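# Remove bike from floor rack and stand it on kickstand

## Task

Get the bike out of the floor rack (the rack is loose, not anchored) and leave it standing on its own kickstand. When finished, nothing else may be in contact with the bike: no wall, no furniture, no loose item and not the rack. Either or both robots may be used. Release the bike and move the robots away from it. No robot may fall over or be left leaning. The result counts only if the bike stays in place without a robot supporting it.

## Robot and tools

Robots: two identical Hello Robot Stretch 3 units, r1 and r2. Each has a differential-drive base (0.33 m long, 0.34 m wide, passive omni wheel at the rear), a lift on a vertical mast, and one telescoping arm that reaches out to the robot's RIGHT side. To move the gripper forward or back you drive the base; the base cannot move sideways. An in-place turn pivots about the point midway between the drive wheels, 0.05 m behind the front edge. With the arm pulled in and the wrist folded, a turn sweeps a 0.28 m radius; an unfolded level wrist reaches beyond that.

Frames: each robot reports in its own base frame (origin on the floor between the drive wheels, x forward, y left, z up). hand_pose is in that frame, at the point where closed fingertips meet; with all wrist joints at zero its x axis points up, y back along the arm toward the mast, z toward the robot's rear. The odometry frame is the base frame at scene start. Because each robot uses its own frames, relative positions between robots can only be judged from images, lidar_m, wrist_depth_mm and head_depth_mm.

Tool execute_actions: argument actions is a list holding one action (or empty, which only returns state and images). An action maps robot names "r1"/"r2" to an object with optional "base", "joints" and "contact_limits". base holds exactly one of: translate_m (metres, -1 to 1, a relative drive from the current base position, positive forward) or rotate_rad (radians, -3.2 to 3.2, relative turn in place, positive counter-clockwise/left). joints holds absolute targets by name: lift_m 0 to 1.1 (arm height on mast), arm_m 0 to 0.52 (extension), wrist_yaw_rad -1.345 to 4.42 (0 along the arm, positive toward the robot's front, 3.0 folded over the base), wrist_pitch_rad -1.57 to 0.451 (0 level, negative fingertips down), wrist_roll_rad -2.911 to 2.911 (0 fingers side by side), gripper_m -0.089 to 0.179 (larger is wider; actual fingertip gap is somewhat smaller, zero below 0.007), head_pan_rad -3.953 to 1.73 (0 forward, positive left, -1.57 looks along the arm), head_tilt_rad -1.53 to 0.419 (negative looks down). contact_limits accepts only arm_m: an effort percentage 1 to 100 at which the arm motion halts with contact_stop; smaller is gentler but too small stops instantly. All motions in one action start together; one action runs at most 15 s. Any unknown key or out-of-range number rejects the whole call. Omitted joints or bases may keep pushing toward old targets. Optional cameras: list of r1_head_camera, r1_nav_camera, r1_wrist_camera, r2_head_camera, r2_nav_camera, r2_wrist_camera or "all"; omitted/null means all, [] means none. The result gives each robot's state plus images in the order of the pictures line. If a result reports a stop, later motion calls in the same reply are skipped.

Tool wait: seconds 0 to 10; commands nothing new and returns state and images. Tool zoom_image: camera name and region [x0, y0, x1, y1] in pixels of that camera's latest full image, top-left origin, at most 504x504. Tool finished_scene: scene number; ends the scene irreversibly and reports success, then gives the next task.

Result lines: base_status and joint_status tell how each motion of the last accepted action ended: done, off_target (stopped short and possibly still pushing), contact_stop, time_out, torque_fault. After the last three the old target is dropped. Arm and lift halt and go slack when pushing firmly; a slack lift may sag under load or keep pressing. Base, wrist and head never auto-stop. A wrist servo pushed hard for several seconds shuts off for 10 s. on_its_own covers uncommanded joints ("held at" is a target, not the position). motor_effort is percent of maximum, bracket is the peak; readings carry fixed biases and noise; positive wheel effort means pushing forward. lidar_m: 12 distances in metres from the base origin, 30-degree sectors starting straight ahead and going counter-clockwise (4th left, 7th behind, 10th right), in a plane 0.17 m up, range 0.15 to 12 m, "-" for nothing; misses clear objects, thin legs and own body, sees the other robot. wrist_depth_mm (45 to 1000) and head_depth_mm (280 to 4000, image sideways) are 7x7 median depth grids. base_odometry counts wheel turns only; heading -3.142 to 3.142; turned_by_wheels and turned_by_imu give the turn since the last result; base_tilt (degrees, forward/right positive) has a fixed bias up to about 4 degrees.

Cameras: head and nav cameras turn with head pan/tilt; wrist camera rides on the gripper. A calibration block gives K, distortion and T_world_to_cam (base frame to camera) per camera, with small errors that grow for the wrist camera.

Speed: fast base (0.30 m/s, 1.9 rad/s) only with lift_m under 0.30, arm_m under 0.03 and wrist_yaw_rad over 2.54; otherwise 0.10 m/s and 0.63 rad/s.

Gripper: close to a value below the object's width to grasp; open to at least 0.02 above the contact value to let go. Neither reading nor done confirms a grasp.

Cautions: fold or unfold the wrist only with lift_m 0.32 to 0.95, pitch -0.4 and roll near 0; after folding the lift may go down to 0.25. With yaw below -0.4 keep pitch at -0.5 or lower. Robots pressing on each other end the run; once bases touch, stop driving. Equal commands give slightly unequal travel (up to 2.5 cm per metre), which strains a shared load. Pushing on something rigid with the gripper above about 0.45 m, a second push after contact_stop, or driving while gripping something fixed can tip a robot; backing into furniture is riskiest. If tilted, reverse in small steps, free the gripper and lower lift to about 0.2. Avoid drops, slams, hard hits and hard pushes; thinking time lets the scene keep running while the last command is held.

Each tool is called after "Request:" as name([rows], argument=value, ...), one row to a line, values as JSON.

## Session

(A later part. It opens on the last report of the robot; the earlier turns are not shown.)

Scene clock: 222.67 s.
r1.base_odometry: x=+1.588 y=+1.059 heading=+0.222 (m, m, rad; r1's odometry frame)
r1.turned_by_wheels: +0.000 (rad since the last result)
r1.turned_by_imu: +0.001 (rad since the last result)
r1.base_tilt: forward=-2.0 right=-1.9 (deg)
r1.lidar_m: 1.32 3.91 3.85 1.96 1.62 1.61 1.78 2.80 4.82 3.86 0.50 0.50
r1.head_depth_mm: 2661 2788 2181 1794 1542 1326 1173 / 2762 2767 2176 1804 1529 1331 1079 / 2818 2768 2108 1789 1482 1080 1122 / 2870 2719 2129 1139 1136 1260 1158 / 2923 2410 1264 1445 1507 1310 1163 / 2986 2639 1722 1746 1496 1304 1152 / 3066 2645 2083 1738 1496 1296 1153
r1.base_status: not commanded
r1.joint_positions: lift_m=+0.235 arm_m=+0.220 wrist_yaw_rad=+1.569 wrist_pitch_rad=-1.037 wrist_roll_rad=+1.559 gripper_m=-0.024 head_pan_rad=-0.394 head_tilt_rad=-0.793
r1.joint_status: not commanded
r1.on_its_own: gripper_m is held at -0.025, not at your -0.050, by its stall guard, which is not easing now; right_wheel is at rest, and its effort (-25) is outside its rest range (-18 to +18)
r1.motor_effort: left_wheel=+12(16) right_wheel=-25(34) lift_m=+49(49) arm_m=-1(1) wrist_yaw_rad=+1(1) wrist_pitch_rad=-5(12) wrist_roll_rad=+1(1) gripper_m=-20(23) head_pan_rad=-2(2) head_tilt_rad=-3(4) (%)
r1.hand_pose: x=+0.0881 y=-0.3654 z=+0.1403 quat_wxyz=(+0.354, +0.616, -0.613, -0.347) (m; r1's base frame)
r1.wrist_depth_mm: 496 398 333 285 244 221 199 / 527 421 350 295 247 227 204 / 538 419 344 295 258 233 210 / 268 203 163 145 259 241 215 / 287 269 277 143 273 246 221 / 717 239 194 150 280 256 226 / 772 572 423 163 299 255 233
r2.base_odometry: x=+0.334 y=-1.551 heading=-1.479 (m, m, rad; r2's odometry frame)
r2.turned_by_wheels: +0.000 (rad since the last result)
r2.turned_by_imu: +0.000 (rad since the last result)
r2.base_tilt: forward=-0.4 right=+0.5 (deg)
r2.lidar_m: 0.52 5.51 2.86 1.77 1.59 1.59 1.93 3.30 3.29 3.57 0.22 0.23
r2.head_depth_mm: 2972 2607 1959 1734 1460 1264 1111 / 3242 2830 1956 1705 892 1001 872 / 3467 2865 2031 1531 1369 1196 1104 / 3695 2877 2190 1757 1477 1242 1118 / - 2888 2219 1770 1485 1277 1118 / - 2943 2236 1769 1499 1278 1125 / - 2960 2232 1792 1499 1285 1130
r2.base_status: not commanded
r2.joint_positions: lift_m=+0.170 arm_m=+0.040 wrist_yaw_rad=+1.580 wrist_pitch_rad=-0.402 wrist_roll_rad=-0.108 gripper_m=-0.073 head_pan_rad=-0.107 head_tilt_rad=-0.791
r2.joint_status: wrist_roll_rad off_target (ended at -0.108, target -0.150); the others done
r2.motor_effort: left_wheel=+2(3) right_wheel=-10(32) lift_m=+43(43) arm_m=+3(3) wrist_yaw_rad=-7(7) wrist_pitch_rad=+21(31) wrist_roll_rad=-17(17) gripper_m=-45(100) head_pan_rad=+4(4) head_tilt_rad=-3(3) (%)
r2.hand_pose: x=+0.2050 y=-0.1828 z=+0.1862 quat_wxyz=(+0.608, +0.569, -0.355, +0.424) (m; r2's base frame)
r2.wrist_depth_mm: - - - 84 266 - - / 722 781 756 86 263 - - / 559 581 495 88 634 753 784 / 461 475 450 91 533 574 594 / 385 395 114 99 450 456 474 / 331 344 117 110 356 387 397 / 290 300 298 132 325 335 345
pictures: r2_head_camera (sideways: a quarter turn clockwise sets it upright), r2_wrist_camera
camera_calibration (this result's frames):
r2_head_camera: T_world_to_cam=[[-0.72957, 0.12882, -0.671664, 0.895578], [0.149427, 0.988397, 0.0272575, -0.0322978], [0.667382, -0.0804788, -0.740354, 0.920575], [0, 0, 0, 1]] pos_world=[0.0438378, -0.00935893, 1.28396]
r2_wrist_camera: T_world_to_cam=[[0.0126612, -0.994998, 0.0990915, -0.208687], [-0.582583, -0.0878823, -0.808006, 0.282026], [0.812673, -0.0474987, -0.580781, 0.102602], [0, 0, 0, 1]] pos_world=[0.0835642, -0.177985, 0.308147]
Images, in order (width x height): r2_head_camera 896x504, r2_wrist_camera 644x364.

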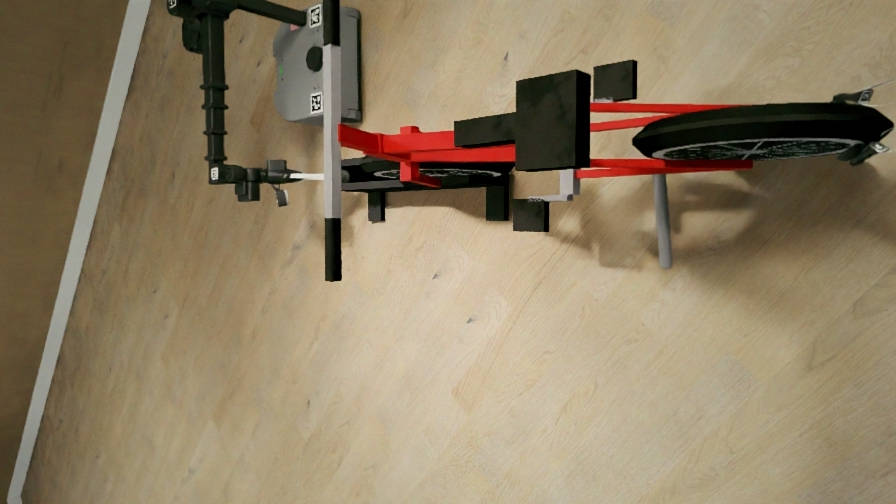

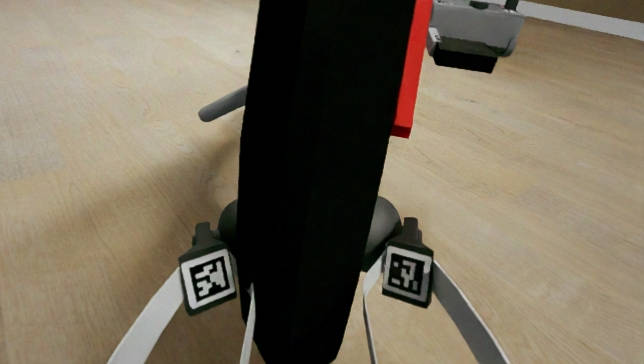

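Request:
execute_actions([
  {"r1":{"base":{"translate_m":-0.3},"joints":{"gripper_m":-0.06}},"r2":{"joints":{"gripper_m":-0.085}}},
], cameras=["r1_head_camera","r2_head_camera"])

Scene clock: 234.83 s.
r1.base_odometry: x=+1.295 y=+0.993 heading=+0.222 (m, m, rad; r1's odometry frame)
r1.turned_by_wheels: +0.000 (rad since the last result)
r1.turned_by_imu: +0.004 (rad since the last result)
r1.base_tilt: forward=-1.9 right=-1.9 (deg)
r1.lidar_m: 1.41 4.10 3.34 1.67 1.39 1.38 1.53 2.41 4.64 4.20 3.39 0.74
r1.head_depth_mm: 2881 2802 2194 1808 1530 1332 1176 / 2893 2749 2176 1797 1526 1330 1092 / 3040 2741 2167 1790 1521 1233 1123 / 3047 2704 2141 1734 1383 1270 1165 / 3084 2596 1559 1438 1475 1311 1156 / 3148 2034 1692 1723 1498 1305 1152 / 3224 2555 2094 1742 1480 1290 1149
r1.base_status: done
r1.joint_positions: lift_m=+0.235 arm_m=+0.220 wrist_yaw_rad=+1.568 wrist_pitch_rad=-1.065 wrist_roll_rad=+1.560 gripper_m=-0.042 head_pan_rad=-0.394 head_tilt_rad=-0.793
r1.joint_status: gripper_m off_target (ended at -0.042, target -0.060)
r1.on_its_own: gripper_m is held at -0.044, not at your -0.060, by its stall guard, which is still easing
r1.motor_effort: left_wheel=+3(14) right_wheel=-8(40) lift_m=+38(49) arm_m=-1(1) wrist_yaw_rad=+2(2) wrist_pitch_rad=+6(25) wrist_roll_rad=+0(1) gripper_m=-22(99) head_pan_rad=-3(3) head_tilt_rad=-4(4) (%)
r1.hand_pose: x=+0.0814 y=-0.3655 z=+0.1376 quat_wxyz=(+0.362, +0.610, -0.608, -0.356) (m; r1's base frame)
r1.wrist_depth_mm: 466 384 327 281 243 220 200 / 483 402 341 289 246 228 206 / 467 409 337 274 256 234 210 / 313 195 159 142 262 240 216 / 279 267 276 142 274 246 222 / 660 220 190 149 281 256 229 / 725 531 409 164 299 261 235
r2.base_odometry: x=+0.334 y=-1.551 heading=-1.479 (m, m, rad; r2's odometry frame)
r2.turned_by_wheels: +0.000 (rad since the last result)
r2.turned_by_imu: +0.002 (rad since the last result)
r2.base_tilt: forward=-0.3 right=+0.5 (deg)
r2.lidar_m: 0.52 5.53 2.86 1.78 1.59 1.60 1.93 3.29 3.30 3.57 0.22 0.23
r2.head_depth_mm: 2959 2170 2094 1738 1456 1257 1103 / 3192 2689 2111 1752 997 1008 869 / 3429 2716 2025 1555 1378 1194 1106 / 3725 2865 2172 1761 1471 1250 1119 / 3996 2913 2198 1774 1490 1280 1118 / - 2973 2211 1780 1487 1281 1124 / - 2941 2230 1782 1499 1283 1130
r2.base_status: not commanded
r2.joint_positions: lift_m=+0.170 arm_m=+0.040 wrist_yaw_rad=+1.586 wrist_pitch_rad=-0.404 wrist_roll_rad=-0.115 gripper_m=-0.067 head_pan_rad=-0.107 head_tilt_rad=-0.791
r2.joint_status: gripper_m off_target (ended at -0.067, target -0.085)
r2.on_its_own: gripper_m is held at -0.069, not at your -0.085, by its stall guard, which is still easing
r2.motor_effort: left_wheel=+3(3) right_wheel=-14(15) lift_m=+44(44) arm_m=+4(3) wrist_yaw_rad=-12(13) wrist_pitch_rad=+23(26) wrist_roll_rad=-14(14) gripper_m=-44(100) head_pan_rad=+4(4) head_tilt_rad=-3(3) (%)
r2.hand_pose: x=+0.2047 y=-0.1814 z=+0.1857 quat_wxyz=(+0.609, +0.569, -0.350, +0.427) (m; r2's base frame)
r2.wrist_depth_mm: - - - 84 269 - - / 742 755 756 86 263 - - / 550 576 495 87 644 733 787 / 451 471 448 92 535 565 606 / 382 390 112 100 458 457 480 / 328 342 116 110 360 389 400 / 288 295 296 133 322 336 337
pictures: r1_head_camera (sideways: a quarter turn clockwise sets it upright), r2_head_camera (sideways: a quarter turn clockwise sets it upright)
camera_calibration (this result's frames):
r1_head_camera: T_world_to_cam=[[-0.669231, 0.264879, -0.69424, 0.928308], [0.402263, 0.914702, -0.038779, 0.0510948], [0.624751, -0.305219, -0.718698, 0.891021], [0, 0, 0, 1]] pos_world=[0.0440316, -0.0206683, 1.28683]
r2_head_camera: T_world_to_cam=[[-0.72957, 0.128821, -0.671664, 0.895578], [0.149428, 0.988397, 0.0272575, -0.0322978], [0.667382, -0.0804789, -0.740354, 0.920575], [0, 0, 0, 1]] pos_world=[0.0438378, -0.00935894, 1.28396]
Images, in order (width x height): r1_head_camera 896x504, r2_head_camera 896x504.

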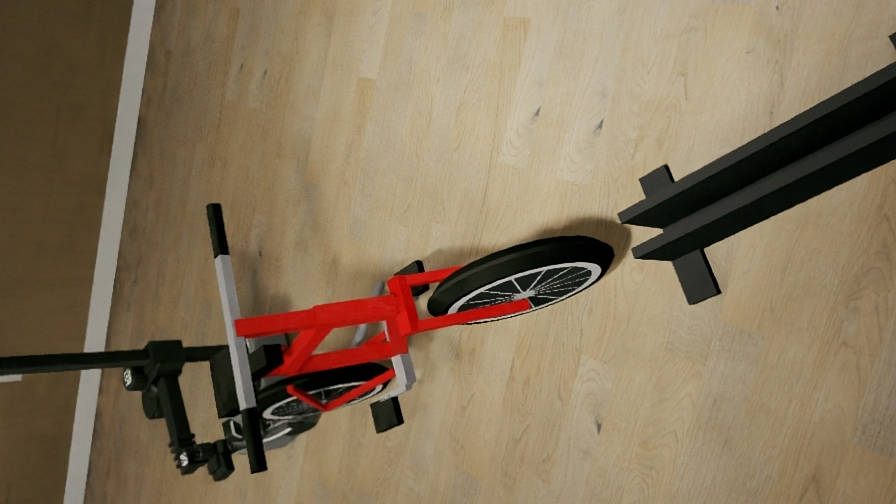

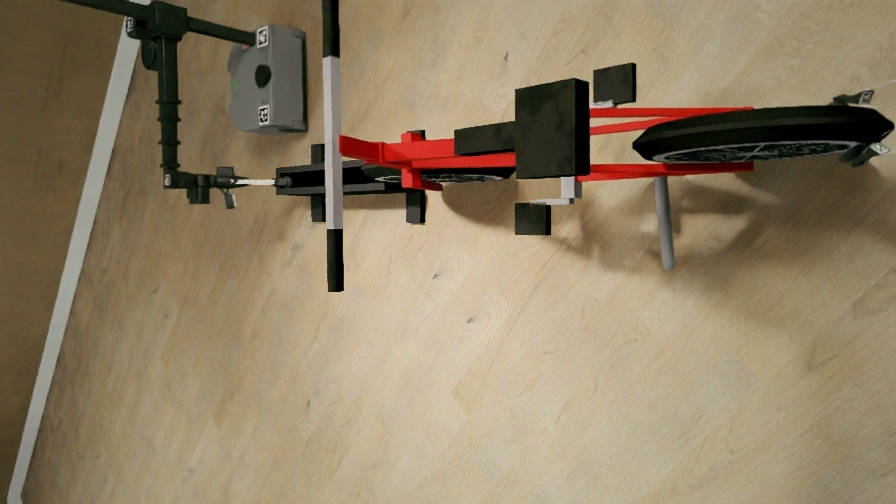

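Request:
execute_actions([
  {"r1":{"base":{"translate_m":-0.3}},"r2":{"joints":{"wrist_roll_rad":-0.3,"wrist_yaw_rad":1.55,"gripper_m":-0.075}}},
], cameras=["r2_head_camera","r2_wrist_camera"])

Scene clock: 243.40 s.
r1.base_odometry: x=+1.003 y=+0.927 heading=+0.222 (m, m, rad; r1's odometry frame)
r1.turned_by_wheels: +0.000 (rad since the last result)
r1.turned_by_imu: +0.003 (rad since the last result)
r1.base_tilt: forward=-1.9 right=-1.9 (deg)
r1.lidar_m: 1.30 4.30 2.75 1.41 1.16 1.15 1.28 2.02 4.44 4.45 3.62 1.18
r1.head_depth_mm: 3068 2781 2182 1804 1516 1335 1172 / 3087 2775 2187 1797 1523 1319 1084 / 3182 2713 2168 1785 1522 1233 1125 / 3226 2687 2143 1597 1510 1265 1164 / 3327 1670 1570 1626 1496 1308 1159 / 3272 2192 1950 1731 1481 1301 1153 / 3424 2285 2076 1737 1479 1301 1152
r1.base_status: done
r1.joint_positions: lift_m=+0.235 arm_m=+0.220 wrist_yaw_rad=+1.568 wrist_pitch_rad=-1.065 wrist_roll_rad=+1.560 gripper_m=-0.024 head_pan_rad=-0.394 head_tilt_rad=-0.793
r1.joint_status: not commanded
r1.on_its_own: gripper_m is held at -0.025, not at your -0.060, by its stall guard, which is not easing now
r1.motor_effort: left_wheel=+3(5) right_wheel=-7(14) lift_m=+38(38) arm_m=-1(1) wrist_yaw_rad=+1(2) wrist_pitch_rad=+6(6) wrist_roll_rad=+0(0) gripper_m=-20(20) head_pan_rad=-2(3) head_tilt_rad=-4(3) (%)
r1.hand_pose: x=+0.0813 y=-0.3655 z=+0.1376 quat_wxyz=(+0.363, +0.610, -0.608, -0.356) (m; r1's base frame)
r1.wrist_depth_mm: 466 387 322 283 242 222 201 / 488 404 337 291 248 228 205 / 471 415 347 276 253 233 210 / 249 197 159 143 261 239 216 / 281 270 268 143 271 250 223 / 648 217 190 149 281 257 229 / 721 543 411 159 294 261 234
r2.base_odometry: x=+0.334 y=-1.551 heading=-1.479 (m, m, rad; r2's odometry frame)
r2.turned_by_wheels: +0.000 (rad since the last result)
r2.turned_by_imu: +0.001 (rad since the last result)
r2.base_tilt: forward=-0.4 right=+0.5 (deg)
r2.lidar_m: 0.51 5.54 2.86 1.77 1.59 1.60 1.92 3.30 3.30 3.58 0.24 0.24
r2.head_depth_mm: 2954 2559 2143 1724 1460 1257 1108 / 3177 2354 2144 1749 1461 1237 1058 / 3466 2703 2097 1622 1003 1029 1092 / 3666 2871 2180 1633 1407 1270 1118 / 3967 2902 2216 1673 1484 1270 1116 / - 2941 2234 1778 1489 1281 1128 / - 2928 2198 1796 1502 1290 1132
r2.base_status: not commanded
r2.joint_positions: lift_m=+0.170 arm_m=+0.040 wrist_yaw_rad=+1.594 wrist_pitch_rad=-0.380 wrist_roll_rad=-0.289 gripper_m=-0.054 head_pan_rad=-0.107 head_tilt_rad=-0.792
r2.joint_status: wrist_yaw_rad off_target (ended at +1.594, target +1.550); gripper_m off_target (ended at -0.054, target -0.075); the others done
r2.on_its_own: wrist_yaw_rad is held at +1.602, not at your +1.550, by its stall guard, which is not easing now; gripper_m is held at -0.056, not at your -0.075, by its stall guard, which is still easing
r2.motor_effort: left_wheel=+0(6) right_wheel=+4(38) lift_m=+44(44) arm_m=+1(4) wrist_yaw_rad=+7(26) wrist_pitch_rad=+11(31) wrist_roll_rad=-5(31) gripper_m=-28(100) head_pan_rad=+4(4) head_tilt_rad=-3(3) (%)
r2.hand_pose: x=+0.2076 y=-0.1797 z=+0.1912 quat_wxyz=(+0.631, +0.526, -0.302, +0.484) (m; r2's base frame)
r2.wrist_depth_mm: 775 892 - 95 - - - / 578 669 725 94 426 - - / 468 527 507 95 773 - - / 398 433 454 99 632 743 887 / 342 371 372 104 517 566 659 / 298 324 126 109 396 467 522 / 268 281 299 124 353 390 431
pictures: r2_head_camera (sideways: a quarter turn clockwise sets it upright), r2_wrist_camera
camera_calibration (this result's frames):
r2_head_camera: T_world_to_cam=[[-0.730438, 0.128836, -0.670717, 0.894349], [0.149359, 0.988409, 0.0272024, -0.0322256], [0.666447, -0.0803082, -0.741214, 0.9217], [0, 0, 0, 1]] pos_world=[0.0438159, -0.00935256, 1.28391]
r2_wrist_camera: T_world_to_cam=[[0.0892349, -0.960471, 0.263689, -0.247359], [-0.548156, -0.268403, -0.79214, 0.245245], [0.831602, -0.0738562, -0.550439, 0.0890874], [0, 0, 0, 1]] pos_world=[0.0824204, -0.165178, 0.308532]
Images, in order (width x height): r2_head_camera 896x504, r2_wrist_camera 644x364.

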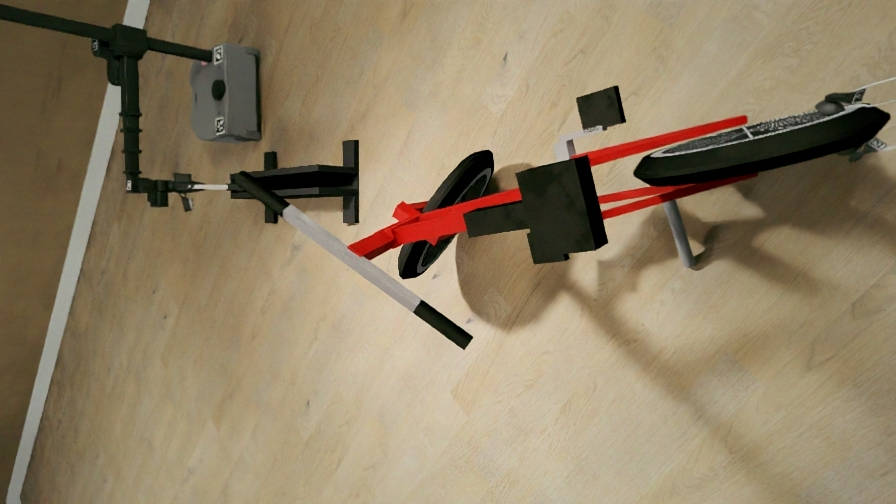

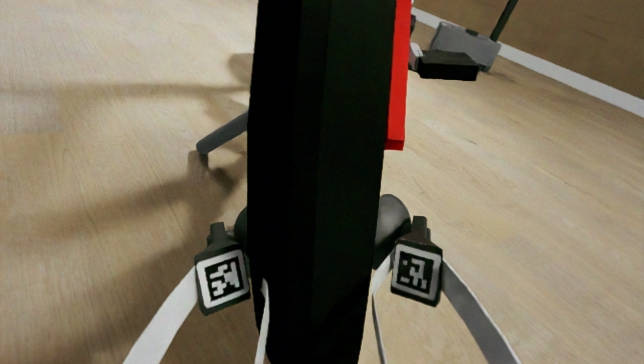

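On the stand. Release.

Request:
execute_actions([
  {"r1":{"joints":{"gripper_m":0.08,"lift_m":0.36}},"r2":{"joints":{"gripper_m":0.14}}},
], cameras=["r2_head_camera"])

Request:
execute_actions([
  {"r2":{"base":{"translate_m":-0.4}}},
], cameras=["r2_head_camera"])

Scene clock: 250.33 s.
r1.base_odometry: x=+1.003 y=+0.927 heading=+0.222 (m, m, rad; r1's odometry frame)
r1.turned_by_wheels: +0.000 (rad since the last result)
r1.turned_by_imu: +0.001 (rad since the last result)
r1.base_tilt: forward=-1.9 right=-1.8 (deg)
r1.lidar_m: 1.31 4.32 2.75 1.42 1.16 1.16 1.28 2.01 4.44 4.41 3.61 1.18
r1.head_depth_mm: 3098 2781 2199 1795 1527 1332 1174 / 3103 2787 2157 1800 1527 1321 1083 / 3180 2787 2159 1779 1512 1236 1120 / 3276 2762 2139 1592 1500 1267 1165 / 3290 1673 1582 1637 1512 1310 1155 / 3273 2169 1956 1740 1501 1302 1158 / 3383 2264 2077 1746 1488 1298 1146
r1.base_status: not commanded
r1.joint_positions: lift_m=+0.360 arm_m=+0.220 wrist_yaw_rad=+1.568 wrist_pitch_rad=-1.061 wrist_roll_rad=+1.560 gripper_m=+0.080 head_pan_rad=-0.394 head_tilt_rad=-0.793
r1.joint_status: all done
r1.motor_effort: left_wheel=-1(3) right_wheel=+0(6) lift_m=+43(51) arm_m=+0(1) wrist_yaw_rad=+2(1) wrist_pitch_rad=+4(23) wrist_roll_rad=+0(0) gripper_m=+2(79) head_pan_rad=-2(3) head_tilt_rad=-4(4) (%)
r1.hand_pose: x=+0.0824 y=-0.3655 z=+0.2629 quat_wxyz=(+0.361, +0.611, -0.609, -0.355) (m; r1's base frame)
r1.wrist_depth_mm: 673 551 473 406 361 318 287 / 725 586 497 424 350 332 297 / 761 570 480 419 363 336 304 / 825 511 408 387 337 349 311 / 900 715 522 302 300 360 319 / - 751 573 485 435 361 328 / - 821 629 523 447 - 335
r2.base_odometry: x=+0.334 y=-1.551 heading=-1.479 (m, m, rad; r2's odometry frame)
r2.turned_by_wheels: +0.000 (rad since the last result)
r2.turned_by_imu: +0.001 (rad since the last result)
r2.base_tilt: forward=-0.3 right=+0.5 (deg)
r2.lidar_m: 0.51 5.54 2.86 1.78 1.59 1.60 1.93 3.29 3.31 3.58 0.24 0.24
r2.head_depth_mm: 2856 2658 2139 1736 1450 1261 1103 / 3162 2455 2157 1742 1463 1238 1049 / 3428 2695 2087 1622 1003 1019 1091 / 3707 2877 2184 1621 1409 1274 1116 / 3962 2878 2213 1672 1478 1277 1118 / - 2977 2205 1786 1503 1276 1127 / - 3005 2236 1785 1498 1286 1127
r2.base_status: not commanded
r2.joint_positions: lift_m=+0.170 arm_m=+0.040 wrist_yaw_rad=+1.599 wrist_pitch_rad=-0.379 wrist_roll_rad=-0.295 gripper_m=+0.140 head_pan_rad=-0.107 head_tilt_rad=-0.792
r2.joint_status: all done
r2.on_its_own: wrist_yaw_rad is held at +1.602, not at your +1.550, by its stall guard, which is not easing now
r2.motor_effort: left_wheel=+0(0) right_wheel=-2(3) lift_m=+44(43) arm_m=+0(1) wrist_yaw_rad=+3(9) wrist_pitch_rad=+10(11) wrist_roll_rad=-2(5) gripper_m=+0(79) head_pan_rad=+4(4) head_tilt_rad=-3(3) (%)
r2.hand_pose: x=+0.2077 y=-0.1785 z=+0.1914 quat_wxyz=(+0.631, +0.525, -0.299, +0.487) (m; r2's base frame)
r2.wrist_depth_mm: 767 901 - 95 290 - - / 579 667 776 96 422 - - / 461 522 523 95 782 - - / 393 432 458 98 617 750 911 / 339 375 383 103 498 606 663 / 299 - 334 109 415 - 530 / 268 279 299 122 357 387 442
pictures: r2_head_camera (sideways: a quarter turn clockwise sets it upright)
camera_calibration (this result's frames):
r2_head_camera: T_world_to_cam=[[-0.730438, 0.128836, -0.670717, 0.894349], [0.149359, 0.988409, 0.0272024, -0.0322256], [0.666447, -0.0803081, -0.741214, 0.9217], [0, 0, 0, 1]] pos_world=[0.0438159, -0.00935256, 1.28391]
Images, in order (width x height): r2_head_camera 896x504.

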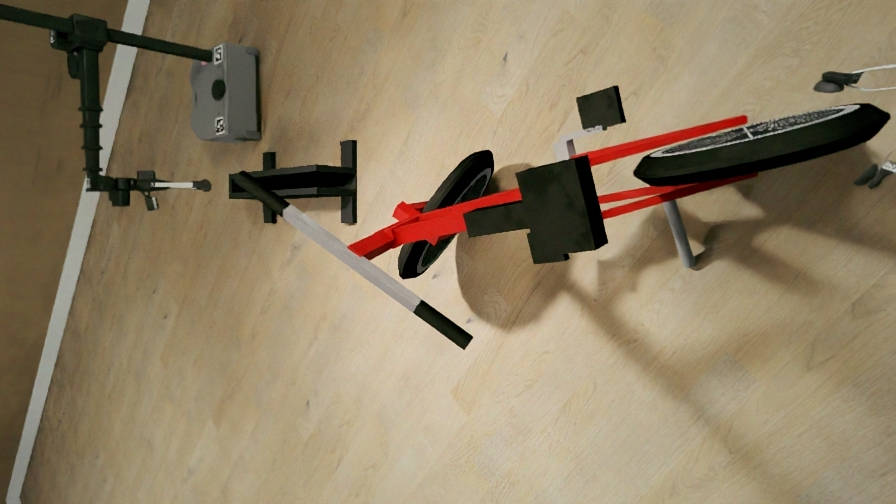

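Scene clock: 255.43 s.
r1.base_odometry: x=+1.003 y=+0.927 heading=+0.222 (m, m, rad; r1's odometry frame)
r1.turned_by_wheels: +0.000 (rad since the last result)
r1.turned_by_imu: +0.001 (rad since the last result)
r1.base_tilt: forward=-1.9 right=-1.8 (deg)
r1.lidar_m: 1.31 4.31 2.75 1.41 1.16 1.15 1.28 2.02 4.45 4.40 3.63 1.18
r1.head_depth_mm: 3078 2844 2213 1809 1542 1329 1182 / 3121 2804 2171 1800 1515 1327 1084 / 3197 2737 2161 1778 1534 1234 1123 / 3268 2735 2146 1598 1517 1268 1158 / 3262 1671 1570 1633 1493 1310 1156 / 3327 2526 1947 1751 1490 1301 1148 / 3142 2461 2059 1748 1494 1300 1143
r1.base_status: not commanded
r1.joint_positions: lift_m=+0.360 arm_m=+0.220 wrist_yaw_rad=+1.568 wrist_pitch_rad=-1.061 wrist_roll_rad=+1.560 gripper_m=+0.080 head_pan_rad=-0.394 head_tilt_rad=-0.793
r1.joint_status: not commanded
r1.motor_effort: left_wheel=-1(1) right_wheel=+0(1) lift_m=+43(43) arm_m=-1(1) wrist_yaw_rad=+2(1) wrist_pitch_rad=+5(4) wrist_roll_rad=+0(0) gripper_m=+1(1) head_pan_rad=-2(2) head_tilt_rad=-4(4) (%)
r1.hand_pose: x=+0.0824 y=-0.3655 z=+0.2629 quat_wxyz=(+0.361, +0.611, -0.609, -0.355) (m; r1's base frame)
r1.wrist_depth_mm: 684 565 469 401 355 320 289 / 714 571 487 423 355 329 298 / 774 556 475 416 357 339 308 / 835 502 407 379 329 350 310 / 896 680 522 304 300 361 323 / - 753 570 496 434 367 332 / - 832 632 515 441 - 333
r2.base_odometry: x=+0.297 y=-1.153 heading=-1.479 (m, m, rad; r2's odometry frame)
r2.turned_by_wheels: +0.000 (rad since the last result)
r2.turned_by_imu: -0.001 (rad since the last result)
r2.base_tilt: forward=-0.4 right=+0.4 (deg)
r2.lidar_m: 0.64 5.83 2.40 1.48 1.33 1.33 1.61 2.98 2.99 3.61 3.45 0.58
r2.head_depth_mm: 3183 2803 2136 1728 1463 1257 1107 / 3484 2646 2156 1748 1465 1259 1110 / 3695 2697 2160 1655 1384 1274 1119 / 3891 2772 1620 1593 1486 1261 1119 / - 2914 2133 1770 1487 1274 1122 / - 2904 2191 1783 1490 1286 1118 / - 2967 2247 1807 1485 1286 1127
r2.base_status: done
r2.joint_positions: lift_m=+0.170 arm_m=+0.040 wrist_yaw_rad=+1.599 wrist_pitch_rad=-0.379 wrist_roll_rad=-0.295 gripper_m=+0.140 head_pan_rad=-0.107 head_tilt_rad=-0.792
r2.joint_status: not commanded
r2.on_its_own: wrist_yaw_rad is held at +1.602, not at your +1.550, by its stall guard, which is not easing now
r2.motor_effort: left_wheel=+1(1) right_wheel=-1(6) lift_m=+44(44) arm_m=+1(1) wrist_yaw_rad=+2(3) wrist_pitch_rad=+10(10) wrist_roll_rad=-2(2) gripper_m=+0(1) head_pan_rad=+4(4) head_tilt_rad=-3(2) (%)
r2.hand_pose: x=+0.2077 y=-0.1784 z=+0.1914 quat_wxyz=(+0.631, +0.525, -0.299, +0.487) (m; r2's base frame)
r2.wrist_depth_mm: 746 920 - 926 - - - / 579 664 797 797 - - - / 464 520 594 670 847 - - / 393 433 482 545 632 741 927 / 339 375 406 451 499 602 663 / 302 - 349 379 418 - 533 / 265 280 305 331 355 388 437
pictures: r2_head_camera (sideways: a quarter turn clockwise sets it upright)
camera_calibration (this result's frames):
r2_head_camera: T_world_to_cam=[[-0.730438, 0.128837, -0.670717, 0.894349], [0.14936, 0.988409, 0.0272024, -0.0322256], [0.666447, -0.0803085, -0.741214, 0.9217], [0, 0, 0, 1]] pos_world=[0.0438159, -0.00935257, 1.28391]
Images, in order (width x height): r2_head_camera 896x504.

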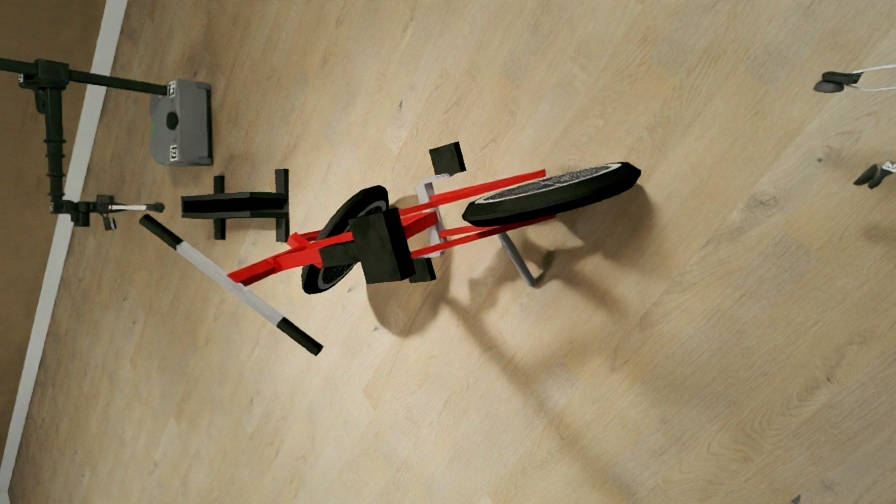

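Request:
finished_scene(scene=2)

The scene is finished: the task was done.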